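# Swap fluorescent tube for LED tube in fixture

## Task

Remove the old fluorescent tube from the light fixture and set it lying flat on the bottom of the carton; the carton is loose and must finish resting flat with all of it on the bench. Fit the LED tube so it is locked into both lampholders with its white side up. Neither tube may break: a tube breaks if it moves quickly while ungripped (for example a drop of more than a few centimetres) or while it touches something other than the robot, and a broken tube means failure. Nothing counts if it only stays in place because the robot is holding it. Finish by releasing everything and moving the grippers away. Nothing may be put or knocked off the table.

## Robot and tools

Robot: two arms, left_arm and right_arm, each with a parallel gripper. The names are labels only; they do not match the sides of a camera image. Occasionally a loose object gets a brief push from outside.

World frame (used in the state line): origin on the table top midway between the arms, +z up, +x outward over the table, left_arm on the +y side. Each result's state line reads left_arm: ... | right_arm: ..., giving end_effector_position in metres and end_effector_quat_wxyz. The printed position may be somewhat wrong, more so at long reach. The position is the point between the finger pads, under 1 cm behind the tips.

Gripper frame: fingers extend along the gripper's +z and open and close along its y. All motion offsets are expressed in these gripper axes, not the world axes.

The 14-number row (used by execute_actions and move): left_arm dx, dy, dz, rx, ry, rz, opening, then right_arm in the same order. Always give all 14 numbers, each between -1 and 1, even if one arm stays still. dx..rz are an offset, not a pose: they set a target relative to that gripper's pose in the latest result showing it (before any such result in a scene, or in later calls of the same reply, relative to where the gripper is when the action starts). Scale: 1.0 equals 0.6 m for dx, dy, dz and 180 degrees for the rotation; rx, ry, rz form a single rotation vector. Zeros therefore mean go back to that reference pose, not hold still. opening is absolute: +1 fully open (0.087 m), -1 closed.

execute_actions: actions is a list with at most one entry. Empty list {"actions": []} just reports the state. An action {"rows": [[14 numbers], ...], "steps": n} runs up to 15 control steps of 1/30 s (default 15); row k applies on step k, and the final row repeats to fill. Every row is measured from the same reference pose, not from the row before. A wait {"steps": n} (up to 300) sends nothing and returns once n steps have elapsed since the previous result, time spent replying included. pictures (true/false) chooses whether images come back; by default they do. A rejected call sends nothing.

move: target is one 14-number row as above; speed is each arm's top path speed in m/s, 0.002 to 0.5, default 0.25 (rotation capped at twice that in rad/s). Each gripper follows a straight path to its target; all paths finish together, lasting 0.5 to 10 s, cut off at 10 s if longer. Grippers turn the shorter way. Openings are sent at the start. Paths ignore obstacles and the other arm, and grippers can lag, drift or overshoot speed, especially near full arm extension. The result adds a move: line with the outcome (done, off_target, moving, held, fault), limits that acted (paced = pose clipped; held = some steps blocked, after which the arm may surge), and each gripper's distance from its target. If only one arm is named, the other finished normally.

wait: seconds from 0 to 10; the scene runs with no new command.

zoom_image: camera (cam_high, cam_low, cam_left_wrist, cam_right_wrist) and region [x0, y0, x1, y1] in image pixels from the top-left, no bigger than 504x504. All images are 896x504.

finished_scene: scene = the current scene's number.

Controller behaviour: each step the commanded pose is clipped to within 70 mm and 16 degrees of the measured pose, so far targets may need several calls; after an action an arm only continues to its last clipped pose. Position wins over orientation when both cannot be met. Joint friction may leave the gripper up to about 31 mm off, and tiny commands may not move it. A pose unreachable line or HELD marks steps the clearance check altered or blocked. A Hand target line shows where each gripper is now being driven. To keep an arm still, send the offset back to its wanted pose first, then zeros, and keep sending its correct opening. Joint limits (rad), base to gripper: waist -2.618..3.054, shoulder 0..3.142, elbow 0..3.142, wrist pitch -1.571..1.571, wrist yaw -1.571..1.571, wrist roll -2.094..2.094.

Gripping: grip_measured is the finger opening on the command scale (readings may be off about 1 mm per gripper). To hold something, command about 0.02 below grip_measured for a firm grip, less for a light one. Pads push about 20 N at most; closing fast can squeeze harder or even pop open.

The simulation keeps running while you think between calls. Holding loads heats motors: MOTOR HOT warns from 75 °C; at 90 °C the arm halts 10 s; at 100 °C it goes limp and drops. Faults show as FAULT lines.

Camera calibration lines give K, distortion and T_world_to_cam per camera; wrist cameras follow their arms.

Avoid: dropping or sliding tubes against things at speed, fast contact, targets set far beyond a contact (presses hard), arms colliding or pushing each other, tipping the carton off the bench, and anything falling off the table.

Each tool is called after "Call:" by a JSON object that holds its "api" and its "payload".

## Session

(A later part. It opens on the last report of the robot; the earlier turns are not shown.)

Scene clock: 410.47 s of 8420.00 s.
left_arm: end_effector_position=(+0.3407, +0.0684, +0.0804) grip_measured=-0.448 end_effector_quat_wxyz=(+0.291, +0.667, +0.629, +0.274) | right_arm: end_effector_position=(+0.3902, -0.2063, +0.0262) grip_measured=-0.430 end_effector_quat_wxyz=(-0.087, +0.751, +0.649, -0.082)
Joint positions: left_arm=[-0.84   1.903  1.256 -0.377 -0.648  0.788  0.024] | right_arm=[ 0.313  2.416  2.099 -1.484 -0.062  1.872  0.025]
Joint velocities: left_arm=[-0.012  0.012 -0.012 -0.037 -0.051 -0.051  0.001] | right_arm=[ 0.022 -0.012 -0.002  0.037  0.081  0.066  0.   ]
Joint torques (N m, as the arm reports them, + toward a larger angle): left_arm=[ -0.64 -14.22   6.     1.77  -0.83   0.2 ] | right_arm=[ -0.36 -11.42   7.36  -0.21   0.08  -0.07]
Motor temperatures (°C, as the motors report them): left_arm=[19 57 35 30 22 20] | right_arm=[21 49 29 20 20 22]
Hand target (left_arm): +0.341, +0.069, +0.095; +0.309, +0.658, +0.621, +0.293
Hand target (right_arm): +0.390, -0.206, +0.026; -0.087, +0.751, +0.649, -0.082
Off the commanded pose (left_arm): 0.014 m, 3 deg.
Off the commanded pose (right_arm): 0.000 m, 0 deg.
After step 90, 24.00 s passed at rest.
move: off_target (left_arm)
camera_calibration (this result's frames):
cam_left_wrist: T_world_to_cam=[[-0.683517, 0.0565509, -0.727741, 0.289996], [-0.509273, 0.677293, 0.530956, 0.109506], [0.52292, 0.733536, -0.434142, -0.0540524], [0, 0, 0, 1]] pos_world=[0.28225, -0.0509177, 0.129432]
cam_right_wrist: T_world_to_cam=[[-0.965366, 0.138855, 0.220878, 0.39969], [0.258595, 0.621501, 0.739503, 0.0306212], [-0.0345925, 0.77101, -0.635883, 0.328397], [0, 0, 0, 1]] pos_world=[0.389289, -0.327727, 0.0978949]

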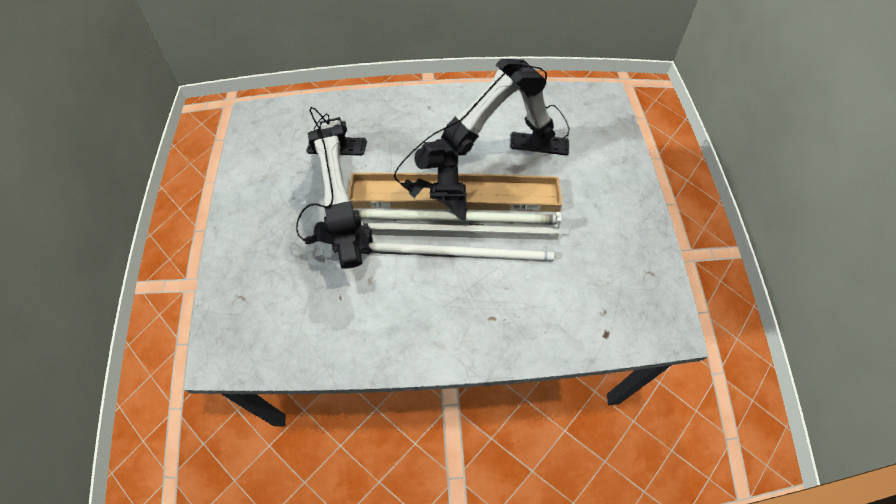

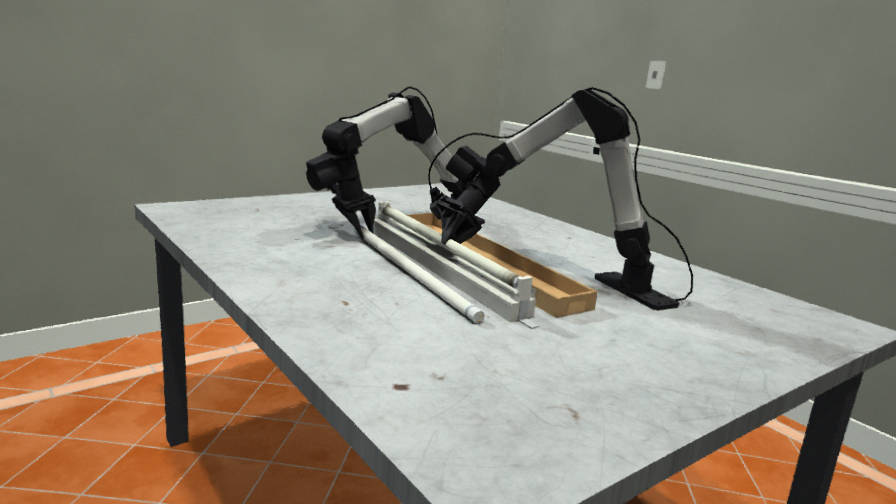

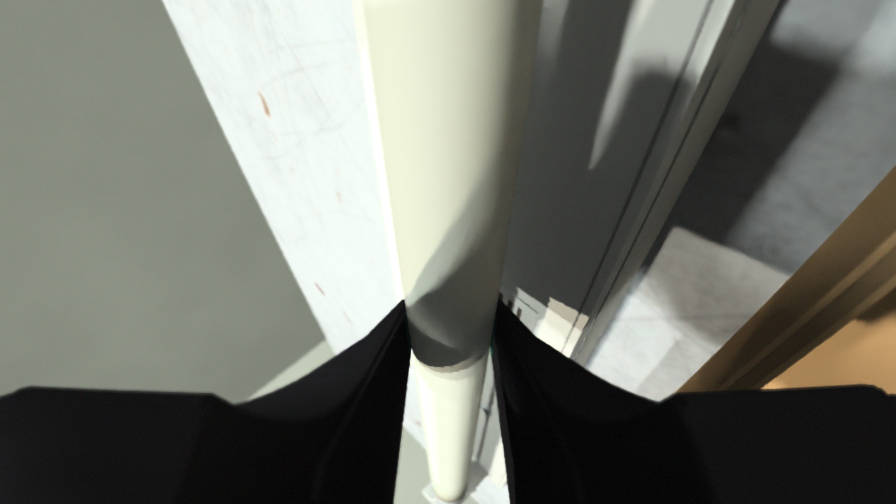

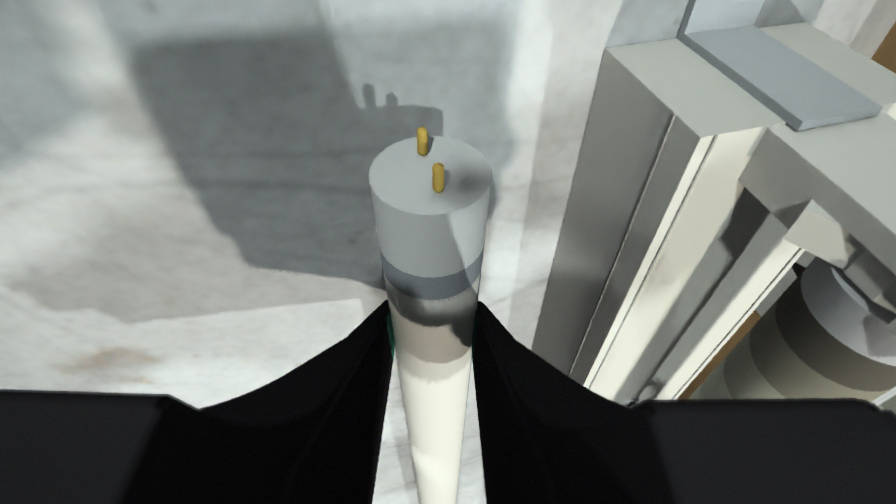

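Call:
{"api": "move", "payload": {"target": [0.0, 0.027, -0.024, -0.022, 0.0, 0.0, -0.48, 0.0, 0.0, 0.0, 0.0, 0.0, 0.0, -0.455], "speed": 0.03}}

Scene clock: 436.53 s of 8420.00 s.
left_arm: end_effector_position=(+0.3405, +0.0685, +0.0806) grip_measured=-0.448 end_effector_quat_wxyz=(+0.291, +0.667, +0.629, +0.274) | right_arm: end_effector_position=(+0.3902, -0.2063, +0.0262) grip_measured=-0.430 end_effector_quat_wxyz=(-0.087, +0.751, +0.649, -0.082)
Joint positions: left_arm=[-0.84   1.903  1.256 -0.377 -0.649  0.788  0.024] | right_arm=[ 0.313  2.416  2.099 -1.484 -0.062  1.872  0.025]
Joint velocities: left_arm=[ 0.012  0.017  0.002  0.037 -0.007  0.051  0.001] | right_arm=[ 0.012  0.012 -0.002  0.051 -0.022 -0.022 -0.   ]
Joint torques (N m, as the arm reports them, + toward a larger angle): left_arm=[ -0.72 -15.28   6.6    1.62  -0.88   0.24] | right_arm=[ -0.4  -11.36   7.31  -0.22   0.09  -0.03]
Motor temperatures (°C, as the motors report them): left_arm=[19 60 34 31 22 20] | right_arm=[21 51 29 20 20 22]
Hand target (left_arm): +0.341, +0.069, +0.102; +0.312, +0.656, +0.621, +0.295
Hand target (right_arm): +0.390, -0.206, +0.026; -0.087, +0.751, +0.649, -0.082
Off the commanded pose (left_arm): 0.022 m, 4 deg.
Off the commanded pose (right_arm): 0.000 m, 0 deg.
After step 90, 21.70 s passed at rest.
move: off_target (left_arm)
camera_calibration (this result's frames):
cam_left_wrist: T_world_to_cam=[[-0.68316, 0.0565604, -0.728075, 0.289899], [-0.509402, 0.677471, 0.530606, 0.109401], [0.523261, 0.733372, -0.434009, -0.0540509], [0, 0, 0, 1]] pos_world=[0.28206, -0.0508736, 0.129561]
cam_right_wrist: T_world_to_cam=[[-0.965366, 0.138855, 0.220878, 0.39969], [0.258595, 0.621501, 0.739503, 0.0306212], [-0.0345925, 0.77101, -0.635883, 0.328397], [0, 0, 0, 1]] pos_world=[0.389289, -0.327727, 0.0978949]

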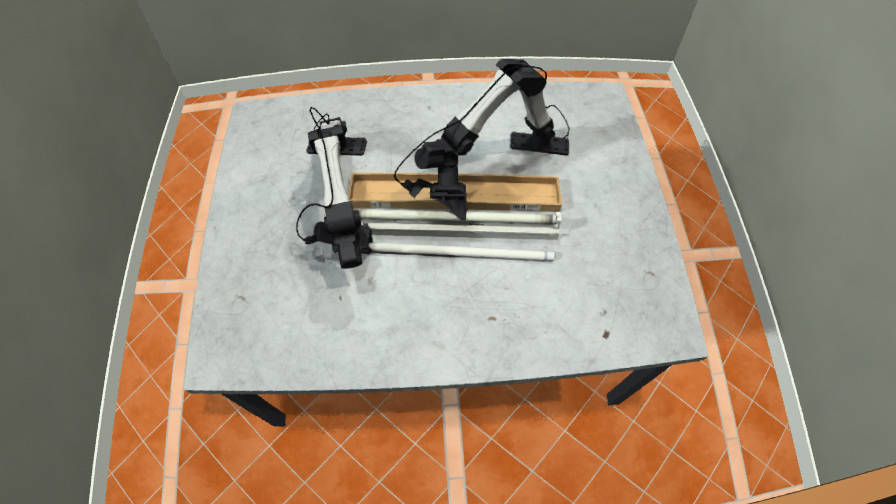

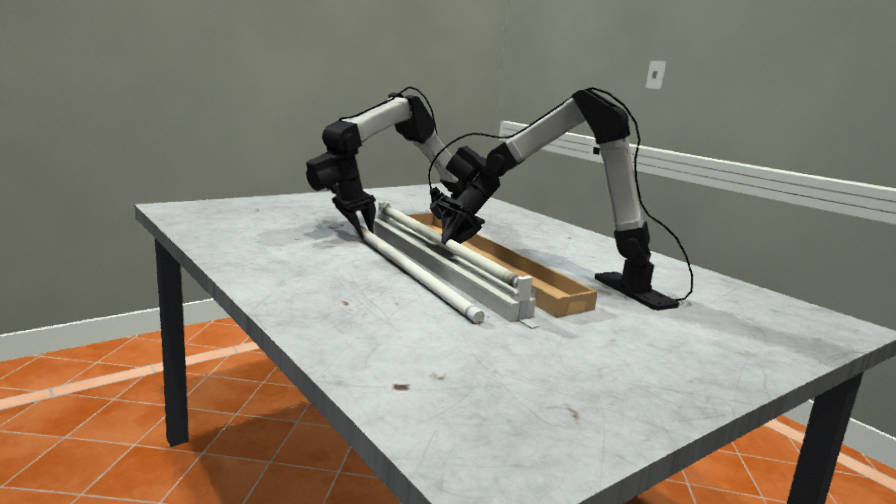

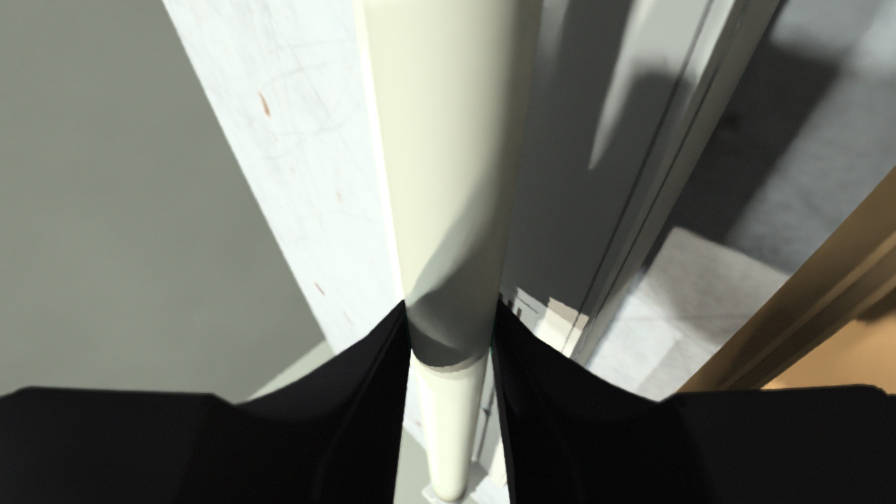

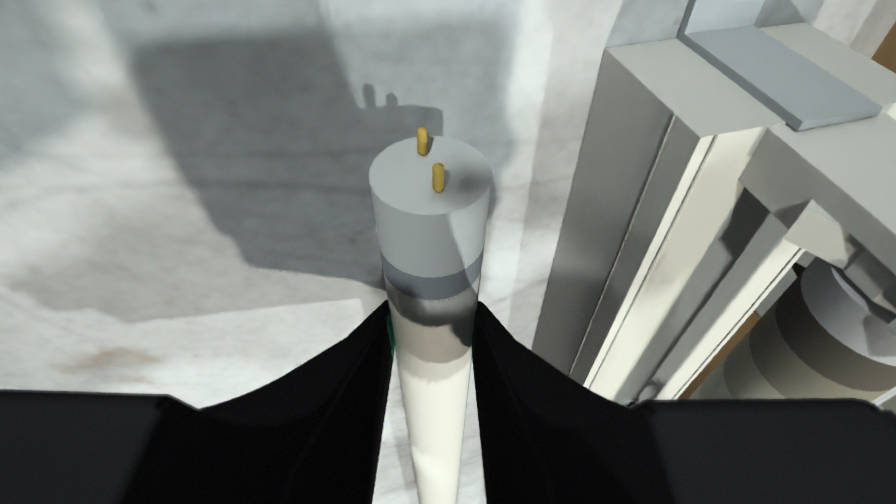

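Call:
{"api": "execute_actions", "payload": {"actions": [{"rows": [[0,-0.003,0.003,0,0,0,-0.48,0,0,0,0,0,0,-0.455],[0,-0.003,0.003,0,0,0,-0.48,0,0,0,0,0,0,-0.455],[0,-0.003,0.003,0,0,0,-0.48,0,0,0,0,0,0,-0.455],[0,-0.003,0.003,0,0,0,-0.44,0,0,0,0,0,0,-0.455],[0,-0.003,0.003,0,0,0,-0.40,0,0,0,0,0,0,-0.455],[0,-0.003,0.003,0,0,0,-0.35,0,0,0,0,0,0,-0.455],[0,-0.003,0.003,0,0,0,-0.3,0,0,0,0,0,0,-0.455],[0,-0.003,0.003,0,0,0,-0.24,0,0,0,0,0,0,-0.455],[0,-0.003,0.003,0,0,0,-0.18,0,0,0,0,0,0,-0.455]], "steps": 12}], "pictures": false}}

Call:
{"api": "move", "payload": {"target": [-0.014, -0.007, 0.006, 0.262, -0.005, 0.011, -0.18, 0.0, 0.0, 0.0, 0.0, 0.0, 0.0, -0.455], "speed": 0.14}}

Scene clock: 460.87 s of 8420.00 s.
left_arm: end_effector_position=(+0.3407, +0.0678, +0.0803) grip_measured=-0.181 end_effector_quat_wxyz=(+0.292, +0.667, +0.629, +0.272) | right_arm: end_effector_position=(+0.3902, -0.2063, +0.0262) grip_measured=-0.430 end_effector_quat_wxyz=(-0.087, +0.751, +0.649, -0.082)
Joint positions: left_arm=[-0.839  1.903  1.256 -0.374 -0.644  0.788  0.036] | right_arm=[ 0.313  2.416  2.099 -1.484 -0.062  1.872  0.025]
Joint velocities: left_arm=[-0.012 -0.002 -0.022 -0.051  0.022 -0.022  0.001] | right_arm=[ 0.002  0.002 -0.002  0.007  0.051 -0.022  0.   ]
Joint torques (N m, as the arm reports them, + toward a larger angle): left_arm=[  0.26 -11.07   6.74   1.57  -0.33   0.04] | right_arm=[ -0.41 -11.33   7.39  -0.22   0.09  -0.02]
Motor temperatures (°C, as the motors report them): left_arm=[19 64 34 31 23 20] | right_arm=[21 52 29 20 20 22]
Hand target (left_arm): +0.341, +0.068, +0.078; +0.291, +0.667, +0.629, +0.274
Hand target (right_arm): +0.390, -0.206, +0.026; -0.087, +0.751, +0.649, -0.082
Off the commanded pose (left_arm): 0.002 m, 0 deg.
Off the commanded pose (right_arm): 0.000 m, 0 deg.
Steps of this call (steps 1 to 90: nothing new was sent; then 20.93 s passed at rest; steps 91 to 102: all 12 steps of this action). Readings (end_effector_position):
91: left_arm (+0.3404, +0.0682, +0.0803) | right_arm (+0.3902, -0.2063, +0.0262)
92: left_arm (+0.3404, +0.0683, +0.0801) | right_arm (+0.3902, -0.2063, +0.0262)
94: left_arm (+0.3404, +0.0683, +0.0801) | right_arm (+0.3902, -0.2063, +0.0262)
98: left_arm (+0.3406, +0.0679, +0.0802) | right_arm (+0.3902, -0.2063, +0.0262)
102: the state above

Scene clock: 464.63 s of 8420.00 s.
left_arm: end_effector_position=(+0.3386, +0.0597, +0.0738) grip_measured=-0.180 end_effector_quat_wxyz=(+0.008, +0.745, +0.668, +0.002) | right_arm: end_effector_position=(+0.3902, -0.2063, +0.0262) grip_measured=-0.430 end_effector_quat_wxyz=(-0.087, +0.751, +0.649, -0.082)
Joint positions: left_arm=[-0.628  2.373  2.239 -1.421 -0.003  0.862  0.036] | right_arm=[ 0.313  2.416  2.099 -1.484 -0.062  1.872  0.025]
Joint velocities: left_arm=[ 0.007 -0.002 -0.002 -0.022 -0.066 -0.022 -0.001] | right_arm=[-0.012 -0.002 -0.007  0.022 -0.022 -0.007  0.001]
Joint torques (N m, as the arm reports them, + toward a larger angle): left_arm=[  1.15 -13.88   8.52   0.29   0.14   0.19] | right_arm=[ -0.42 -11.38   7.41  -0.21   0.07  -0.03]
Motor temperatures (°C, as the motors report them): left_arm=[19 63 34 30 23 20] | right_arm=[21 52 29 20 20 22]
Hand target (left_arm): +0.341, +0.060, +0.072; +0.005, +0.744, +0.668, -0.004
Hand target (right_arm): +0.390, -0.206, +0.026; -0.087, +0.751, +0.649, -0.082
Off the commanded pose (left_arm): 0.002 m, 1 deg.
Off the commanded pose (right_arm): 0.000 m, 0 deg.
move: done
camera_calibration (this result's frames):
cam_left_wrist: T_world_to_cam=[[-0.992018, 0.125866, -0.00758568, 0.331416], [0.0763711, 0.647612, 0.758133, -0.0954283], [0.100336, 0.751503, -0.652056, 0.108719], [0, 0, 0, 1]] pos_world=[0.32515, -0.0616162, 0.145752]
cam_right_wrist: T_world_to_cam=[[-0.965366, 0.138855, 0.220878, 0.39969], [0.258595, 0.621501, 0.739503, 0.0306212], [-0.0345925, 0.77101, -0.635883, 0.328397], [0, 0, 0, 1]] pos_world=[0.389289, -0.327727, 0.0978949]

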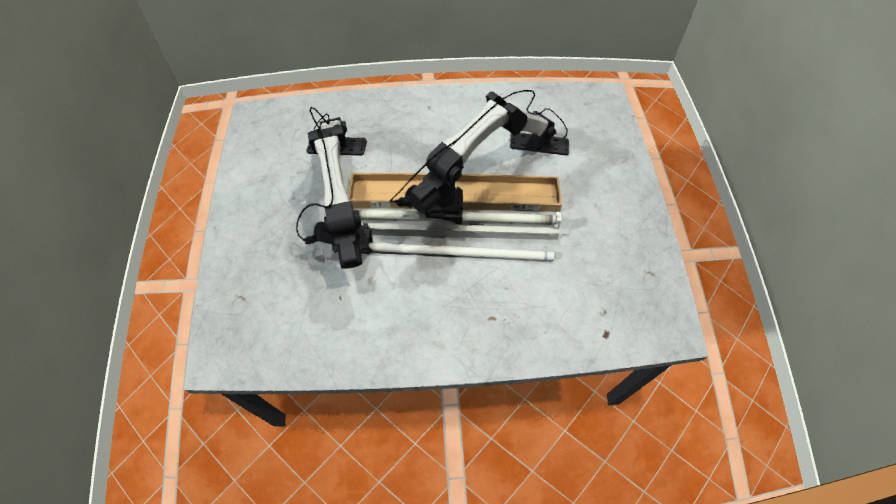

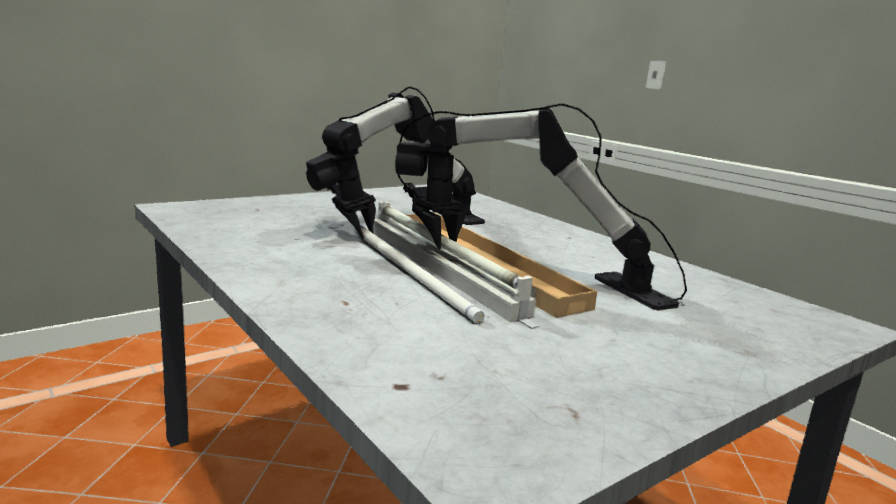

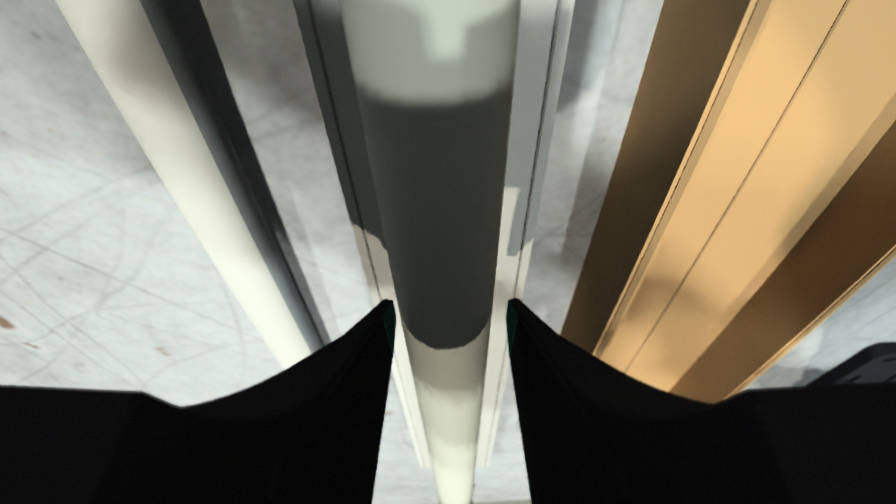

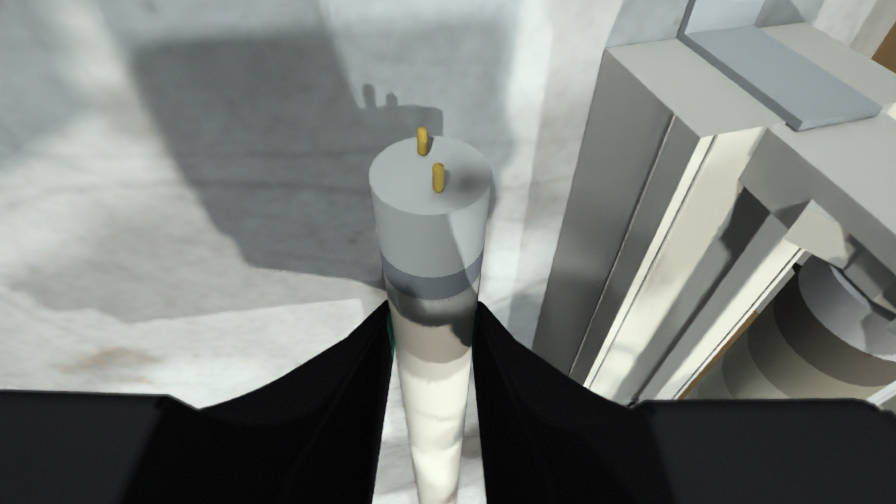

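Call:
{"api": "zoom_image", "payload": {"camera": "cam_high", "region": [545, 207, 567, 227]}}

Call:
{"api": "execute_actions", "payload": {"actions": [{"rows": [[0,0.003,0,0,0,-0.012,-0.2,0,0,0,0,0,0,-0.455],[0,0.003,0,0,0,-0.012,-0.23,0,0,0,0,0,0,-0.455],[0,0.003,0,0,0,-0.012,-0.26,0,0,0,0,0,0,-0.455],[0,0.003,0,0,0,-0.012,-0.29,0,0,0,0,0,0,-0.455],[0,0.003,0,0,0,-0.012,-0.32,0,0,0,0,0,0,-0.455],[0,0.003,0,0,0,-0.012,-0.35,0,0,0,0,0,0,-0.455],[0,0.003,0,0,0,-0.012,-0.38,0,0,0,0,0,0,-0.455],[0,0.003,0,0,0,-0.012,-0.40,0,0,0,0,0,0,-0.455],[0,0.003,0,0,0,-0.012,-0.42,0,0,0,0,0,0,-0.455],[0,0.003,0,0,0,-0.012,-0.435,0,0,0,0,0,0,-0.455],[0,0.003,0,0,0,-0.012,-0.45,0,0,0,0,0,0,-0.455],[0,0.003,0,0,0,-0.012,-0.46,0,0,0,0,0,0,-0.455],[0,0.003,0,0,0,-0.012,-0.47,0,0,0,0,0,0,-0.455],[0,0.003,0,0,0,-0.012,-0.475,0,0,0,0,0,0,-0.455]], "steps": 15}]}}

Region (545, 207, 567, 227) of cam_high's 896x504 image, scaled by 22.909, with more detail than that image has; it fills the top 458 rows of this view, and the rest is white.

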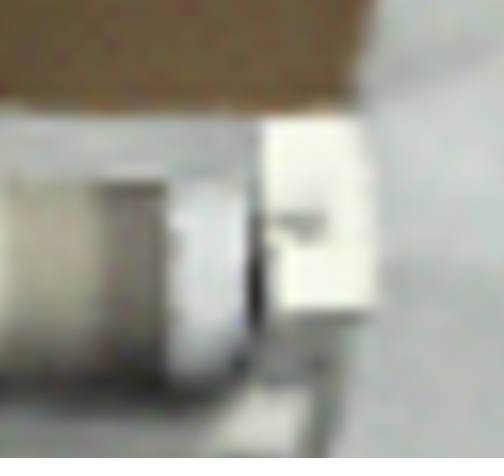

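Scene clock: 479.27 s of 8420.00 s.
left_arm: end_effector_position=(+0.3392, +0.0600, +0.0740) grip_measured=-0.447 end_effector_quat_wxyz=(+0.010, +0.738, +0.674, +0.005) | right_arm: end_effector_position=(+0.3902, -0.2063, +0.0262) grip_measured=-0.430 end_effector_quat_wxyz=(-0.087, +0.751, +0.649, -0.082)
Joint positions: left_arm=[-0.628  2.373  2.239 -1.418 -0.009  0.844  0.024] | right_arm=[ 0.313  2.416  2.099 -1.484 -0.062  1.872  0.025]
Joint velocities: left_arm=[-0.002  0.002 -0.002  0.125  0.007  0.007 -0.002] | right_arm=[-0.002 -0.012  0.002  0.037  0.051 -0.051 -0.001]
Joint torques (N m, as the arm reports them, + toward a larger angle): left_arm=[  0.72 -14.17   8.65   0.29   0.13  -0.07] | right_arm=[ -0.41 -11.35   7.38  -0.2    0.07  -0.03]
Motor temperatures (°C, as the motors report them): left_arm=[19 63 35 29 22 20] | right_arm=[21 53 29 20 20 22]
Hand target (left_arm): +0.340, +0.060, +0.074; +0.008, +0.732, +0.681, +0.002
Hand target (right_arm): +0.390, -0.206, +0.026; -0.087, +0.751, +0.649, -0.082
Off the commanded pose (left_arm): 0.001 m, 1 deg.
Off the commanded pose (right_arm): 0.000 m, 0 deg.
Steps of this call (steps 1 to 90: nothing new was sent; then 11.13 s passed at rest; steps 91 to 105: all 15 steps of this action). Readings (end_effector_position):
91: left_arm (+0.3380, +0.0601, +0.0739) | right_arm (+0.3902, -0.2063, +0.0262)
92: left_arm (+0.3378, +0.0601, +0.0739) | right_arm (+0.3902, -0.2063, +0.0262)
94: left_arm (+0.3375, +0.0602, +0.0739) | right_arm (+0.3902, -0.2063, +0.0262)
98: left_arm (+0.3382, +0.0600, +0.0739) | right_arm (+0.3902, -0.2063, +0.0262)
105: the state above
camera_calibration (this result's frames):
cam_left_wrist: T_world_to_cam=[[-0.994097, 0.107592, -0.0139741, 0.334238], [0.0593896, 0.647414, 0.759821, -0.0901171], [0.0907979, 0.754506, -0.649982, 0.111419], [0, 0, 0, 1]] pos_world=[0.3275, -0.0616843, 0.145564]
cam_right_wrist: T_world_to_cam=[[-0.965366, 0.138855, 0.220878, 0.39969], [0.258595, 0.621501, 0.739503, 0.0306212], [-0.0345925, 0.77101, -0.635883, 0.328397], [0, 0, 0, 1]] pos_world=[0.389289, -0.327727, 0.0978949]

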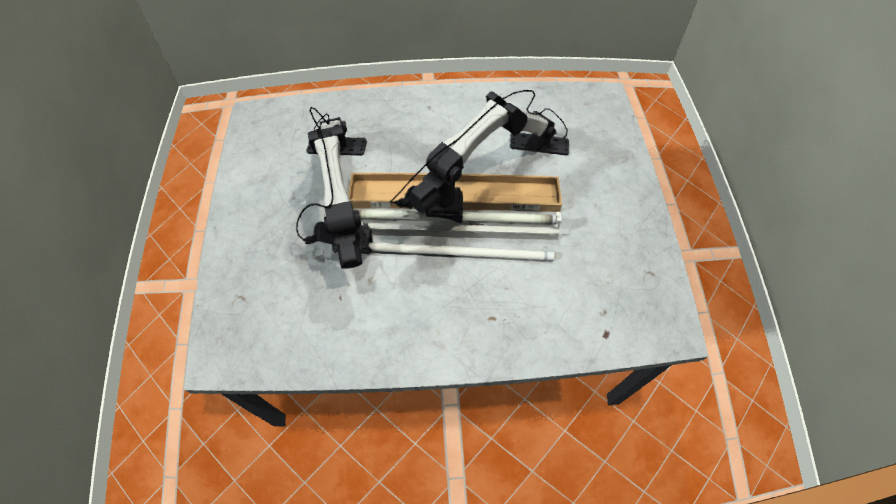

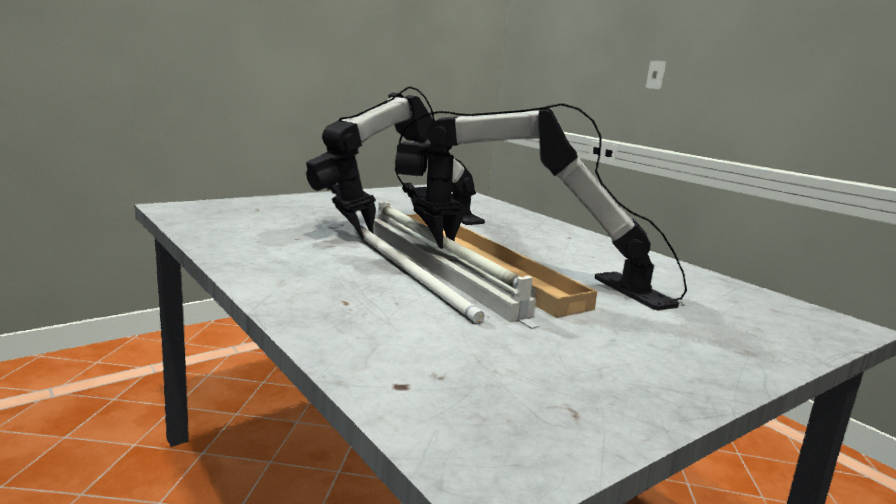

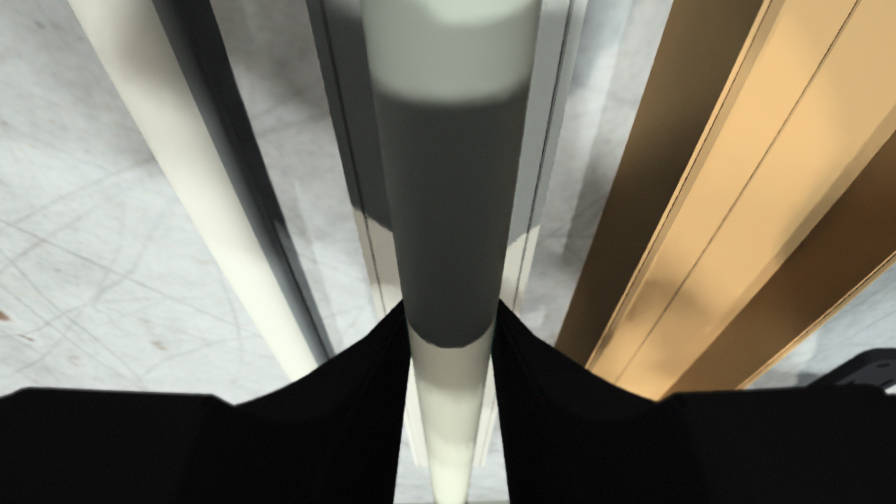

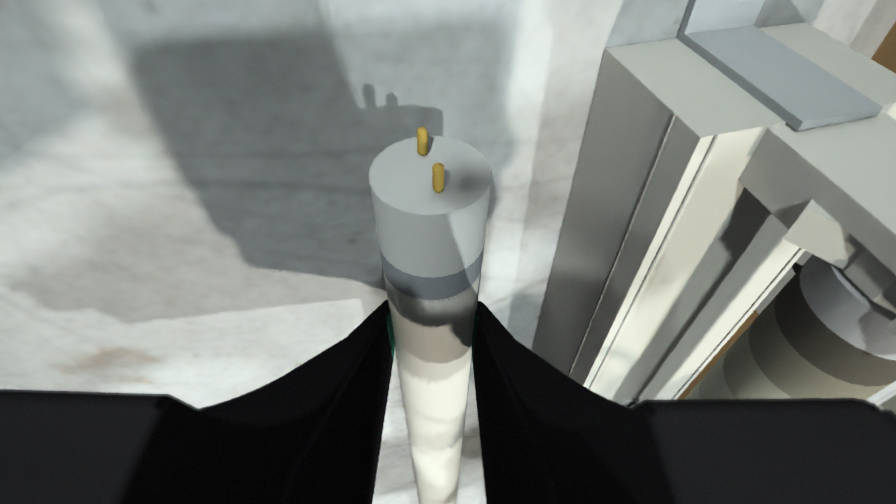

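Call:
{"api": "move", "payload": {"target": [0.0, 0.0, -0.032, 0.0, 0.0, 0.0, -0.475, 0.0, 0.0, 0.0, 0.0, 0.0, 0.0, -0.455], "speed": 0.025}}

Scene clock: 486.83 s of 8420.00 s.
left_arm: end_effector_position=(+0.3390, +0.0603, +0.0933) grip_measured=-0.447 end_effector_quat_wxyz=(+0.014, +0.738, +0.674, +0.005) | right_arm: end_effector_position=(+0.3902, -0.2063, +0.0262) grip_measured=-0.430 end_effector_quat_wxyz=(-0.087, +0.751, +0.649, -0.082)
Joint positions: left_arm=[-0.628  2.373  2.318 -1.486 -0.01   0.844  0.024] | right_arm=[ 0.313  2.416  2.099 -1.484 -0.062  1.872  0.025]
Joint velocities: left_arm=[ 0.007 -0.012  0.012 -0.037 -0.037  0.037  0.   ] | right_arm=[ 0.002  0.012 -0.012 -0.037  0.007  0.066 -0.001]
Joint torques (N m, as the arm reports them, + toward a larger angle): left_arm=[  0.32 -13.97   8.77   0.25   0.08   0.09] | right_arm=[ -0.41 -11.36   7.39  -0.18   0.1   -0.06]
Motor temperatures (°C, as the motors report them): left_arm=[19 64 36 28 22 20] | right_arm=[21 53 29 20 20 22]
Hand target (left_arm): +0.339, +0.060, +0.093; +0.010, +0.738, +0.674, +0.005
Hand target (right_arm): +0.390, -0.206, +0.026; -0.087, +0.751, +0.649, -0.082
Off the commanded pose (left_arm): 0.000 m, 1 deg.
Off the commanded pose (right_arm): 0.000 m, 0 deg.
After step 90, 3.50 s passed at rest.
move: done
camera_calibration (this result's frames):
cam_left_wrist: T_world_to_cam=[[-0.993972, 0.107459, -0.0217444, 0.334955], [0.0540319, 0.6527, 0.755688, -0.103102], [0.0953977, 0.749957, -0.654571, 0.12289], [0, 0, 0, 1]] pos_world=[0.326784, -0.0608615, 0.165637]
cam_right_wrist: T_world_to_cam=[[-0.965366, 0.138855, 0.220878, 0.39969], [0.258595, 0.621501, 0.739503, 0.0306212], [-0.0345925, 0.77101, -0.635883, 0.328397], [0, 0, 0, 1]] pos_world=[0.389289, -0.327727, 0.0978949]

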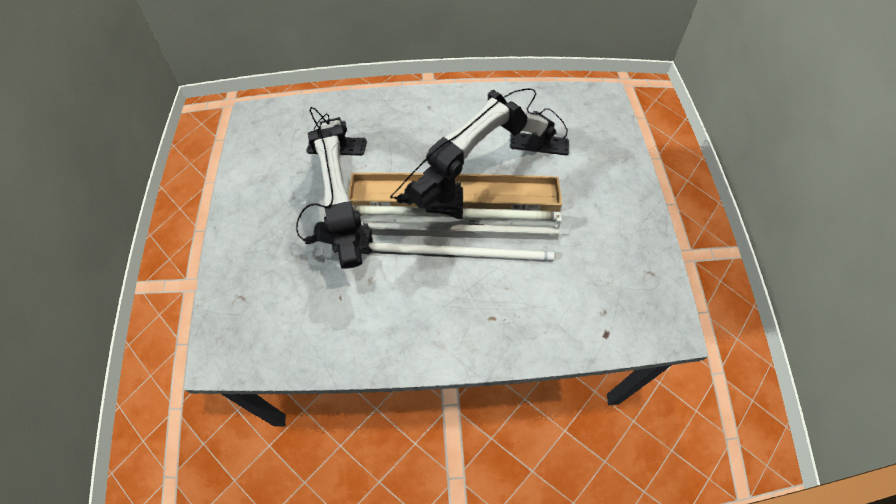

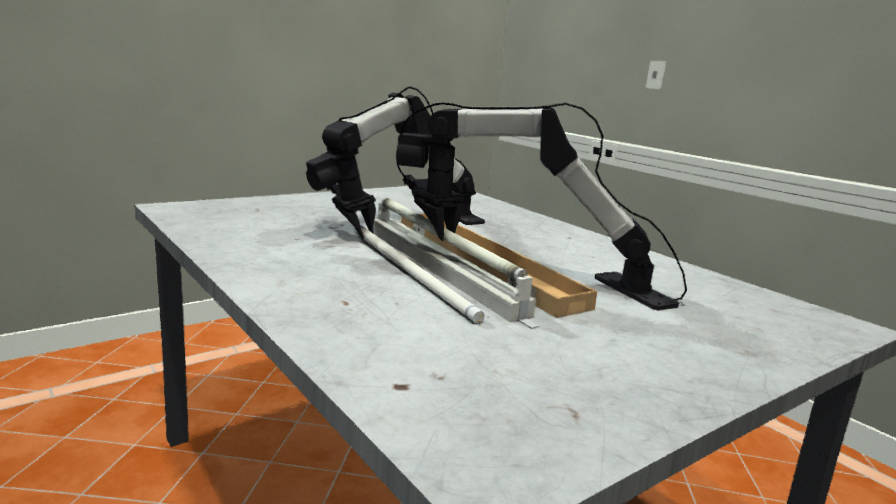

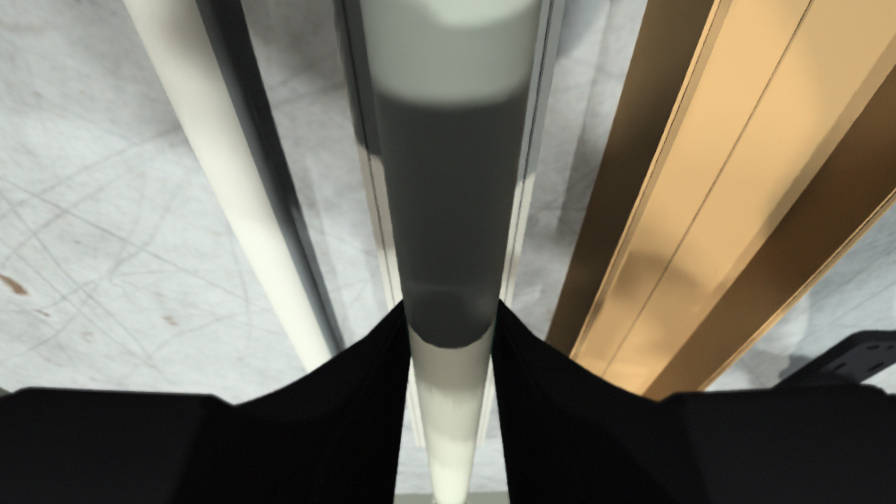

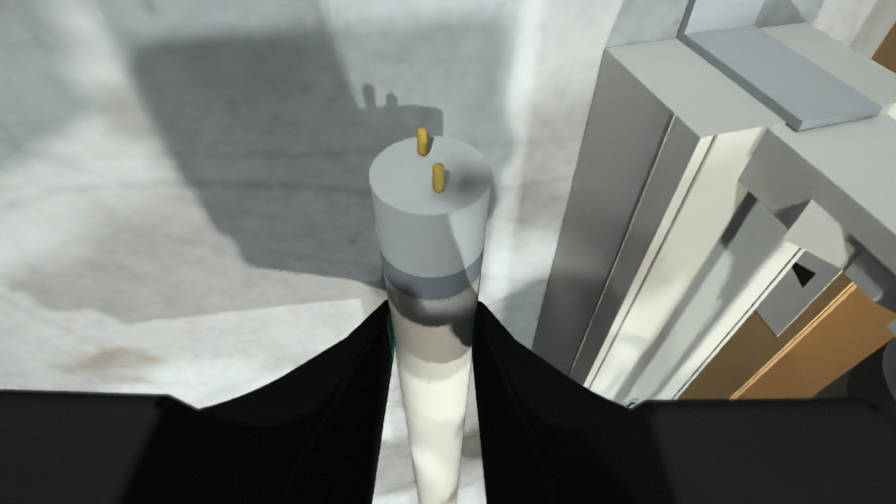

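Call:
{"api": "move", "payload": {"target": [0.0, 0.0, -0.034, 0.0, 0.0, 0.0, -0.475, 0.0, 0.0, 0.0, 0.0, 0.0, 0.0, -0.455], "speed": 0.05}}

Call:
{"api": "move", "payload": {"target": [0.003, -0.178, 0.06, 0.004, 0.004, 0.0, -0.475, 0.0, 0.0, 0.0, 0.0, 0.0, 0.0, -0.455], "speed": 0.1}}

Scene clock: 498.63 s of 8420.00 s.
left_arm: end_effector_position=(+0.3378, +0.0615, +0.1114) grip_measured=-0.447 end_effector_quat_wxyz=(+0.019, +0.738, +0.674, +0.005) | right_arm: end_effector_position=(+0.3902, -0.2063, +0.0262) grip_measured=-0.430 end_effector_quat_wxyz=(-0.087, +0.751, +0.649, -0.082)
Joint positions: left_arm=[-0.628  2.376  2.396 -1.553 -0.01   0.844  0.024] | right_arm=[ 0.313  2.416  2.099 -1.484 -0.062  1.872  0.025]
Joint velocities: left_arm=[-0.002 -0.012 -0.007 -0.007  0.037  0.007 -0.001] | right_arm=[-0.017  0.002 -0.002  0.051 -0.007 -0.037  0.001]
Joint torques (N m, as the arm reports them, + toward a larger angle): left_arm=[  0.38 -14.42   8.36   0.33   0.04   0.1 ] | right_arm=[ -0.43 -11.37   7.48  -0.2    0.08  -0.04]
Motor temperatures (°C, as the motors report them): left_arm=[19 64 37 28 22 20] | right_arm=[21 53 29 20 20 22]
Hand target (left_arm): +0.338, +0.061, +0.113; +0.020, +0.739, +0.674, +0.005
Hand target (right_arm): +0.390, -0.206, +0.026; -0.087, +0.751, +0.649, -0.082
Off the commanded pose (left_arm): 0.003 m, 0 deg.
Off the commanded pose (right_arm): 0.000 m, 0 deg.
joint sent to its limit (left arm) — the command would take joint 4 (wrist pitch) past its lower limit, so that joint was sent only as far as its limit.
After step 90, 7.93 s passed at rest.
move: done
camera_calibration (this result's frames):
cam_left_wrist: T_world_to_cam=[[-0.993829, 0.107306, -0.0281073, 0.334726], [0.0497045, 0.657315, 0.751975, -0.115918], [0.0991668, 0.745938, -0.658592, 0.133323], [0, 0, 0, 1]] pos_world=[0.325201, -0.0591737, 0.184381]
cam_right_wrist: T_world_to_cam=[[-0.965366, 0.138855, 0.220878, 0.39969], [0.258595, 0.621501, 0.739503, 0.0306212], [-0.0345925, 0.77101, -0.635883, 0.328397], [0, 0, 0, 1]] pos_world=[0.389289, -0.327727, 0.0978949]

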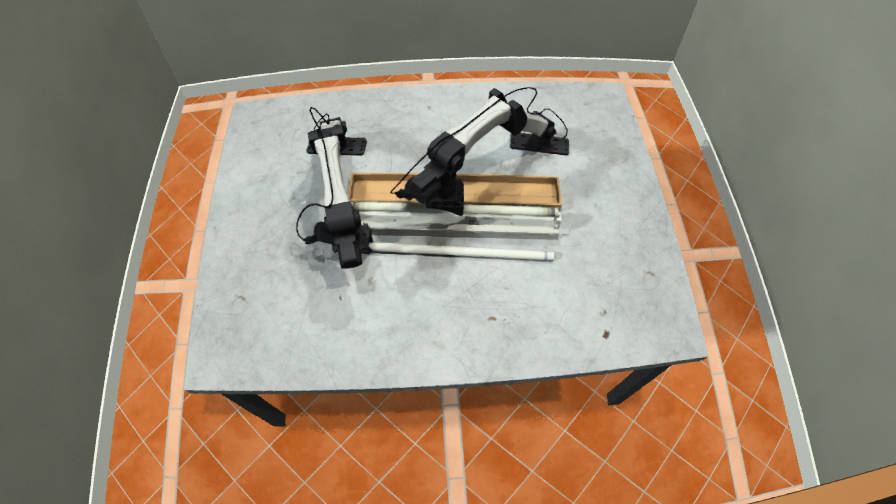

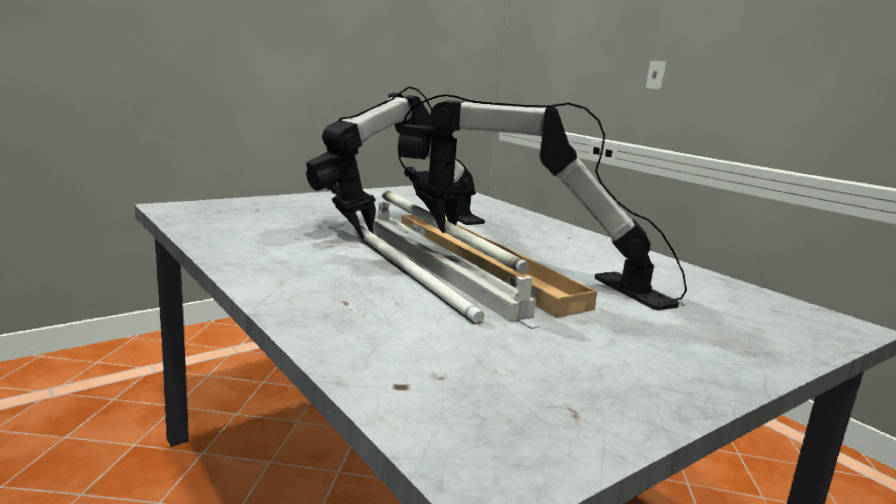

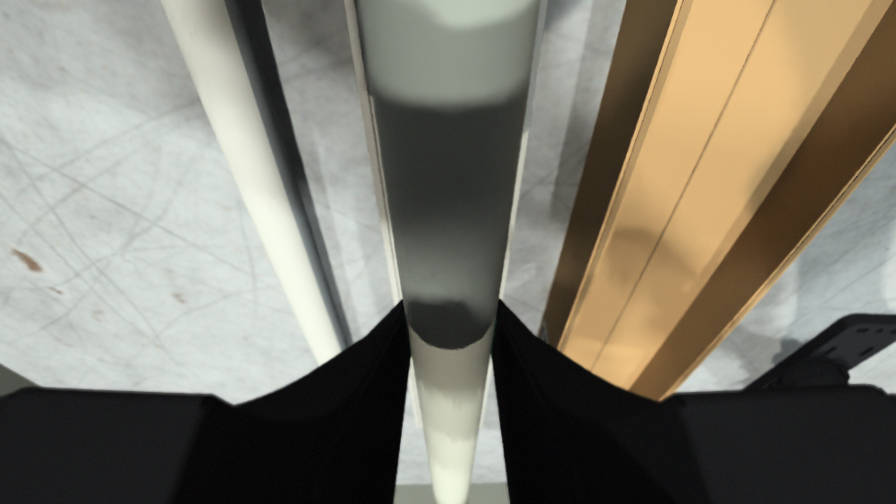

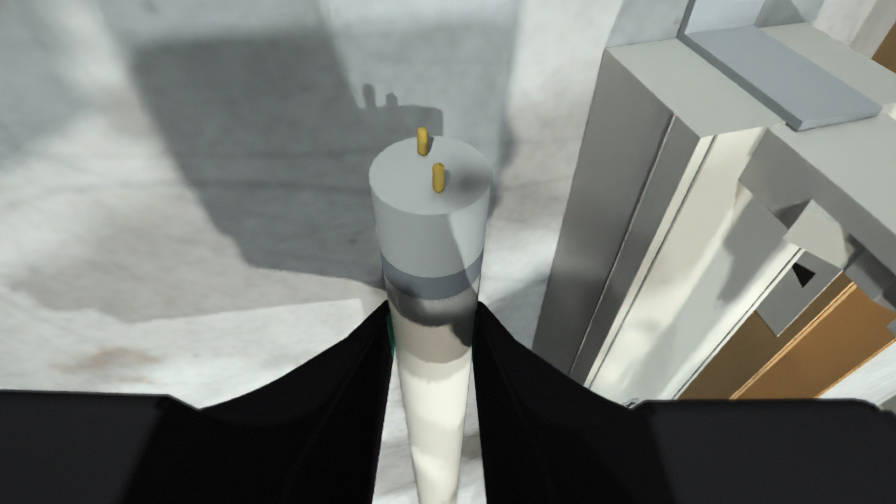

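Scene clock: 500.33 s of 8420.00 s.
left_arm: end_effector_position=(+0.2361, +0.0677, +0.0716) grip_measured=-0.447 end_effector_quat_wxyz=(+0.007, +0.739, +0.673, +0.004) | right_arm: end_effector_position=(+0.3902, -0.2063, +0.0262) grip_measured=-0.430 end_effector_quat_wxyz=(-0.087, +0.751, +0.649, -0.082)
Joint positions: left_arm=[-0.807  2.048  1.701 -1.212 -0.01   0.669  0.024] | right_arm=[ 0.313  2.416  2.099 -1.484 -0.062  1.872  0.025]
Joint velocities: left_arm=[-0.012  0.007 -0.002 -0.037 -0.051 -0.022 -0.   ] | right_arm=[ 0.002  0.007  0.012  0.051 -0.007  0.081 -0.   ]
Joint torques (N m, as the arm reports them, + toward a larger angle): left_arm=[  0.06 -14.55   5.04   0.47   0.04   0.01] | right_arm=[ -0.37 -11.39   7.39  -0.19   0.07  -0.04]
Motor temperatures (°C, as the motors report them): left_arm=[19 64 36 28 22 20] | right_arm=[21 53 29 20 20 22]
Hand target (left_arm): +0.232, +0.069, +0.074; +0.011, +0.738, +0.674, +0.003
Hand target (right_arm): +0.390, -0.206, +0.026; -0.087, +0.751, +0.649, -0.082
Off the commanded pose (left_arm): 0.006 m, 0 deg.
Off the commanded pose (right_arm): 0.000 m, 0 deg.
move: done
camera_calibration (this result's frames):
cam_left_wrist: T_world_to_cam=[[-0.993859, 0.110296, -0.00889568, 0.230323], [0.0648239, 0.645495, 0.761009, -0.088407], [0.0896784, 0.755759, -0.64868, 0.11352], [0, 0, 0, 1]] pos_world=[0.224459, -0.0541313, 0.142966]
cam_right_wrist: T_world_to_cam=[[-0.965366, 0.138855, 0.220878, 0.39969], [0.258595, 0.621501, 0.739503, 0.0306212], [-0.0345925, 0.77101, -0.635883, 0.328397], [0, 0, 0, 1]] pos_world=[0.389289, -0.327727, 0.0978949]

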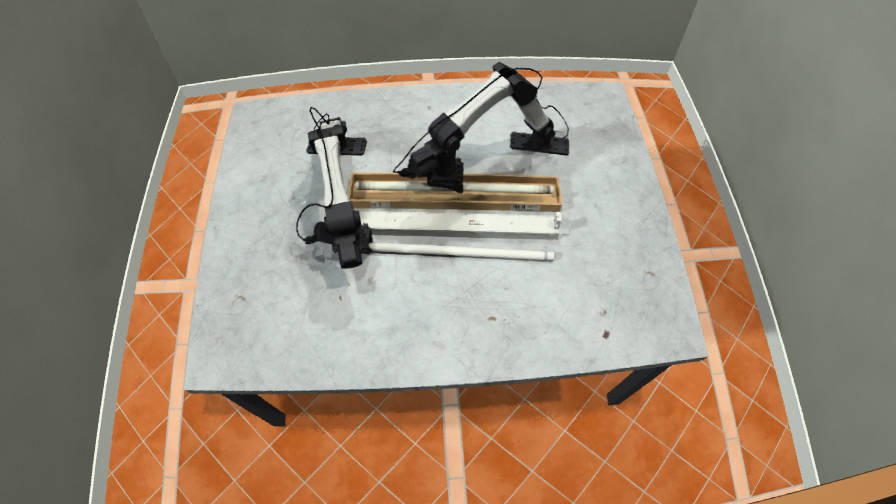

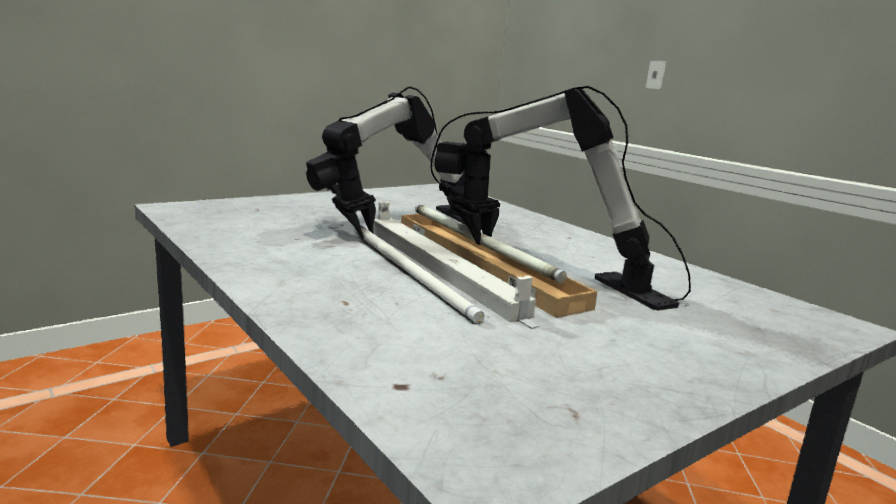

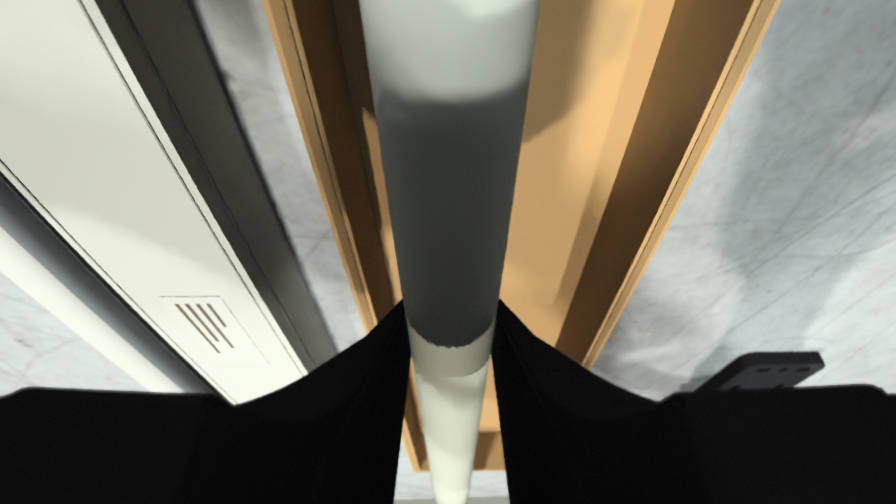

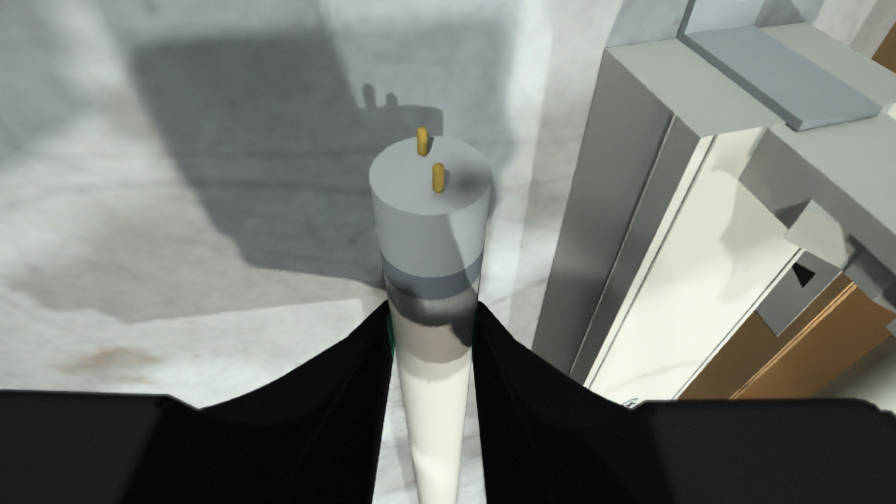

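Call:
{"api": "zoom_image", "payload": {"camera": "cam_high", "region": [335, 160, 575, 225]}}

Region (335, 160, 575, 225) of cam_high's 896x504 image, scaled by 2.100, with more detail than that image has; it fills the top 136 rows of this view, and the rest is white.

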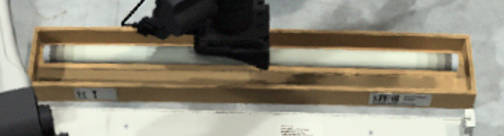

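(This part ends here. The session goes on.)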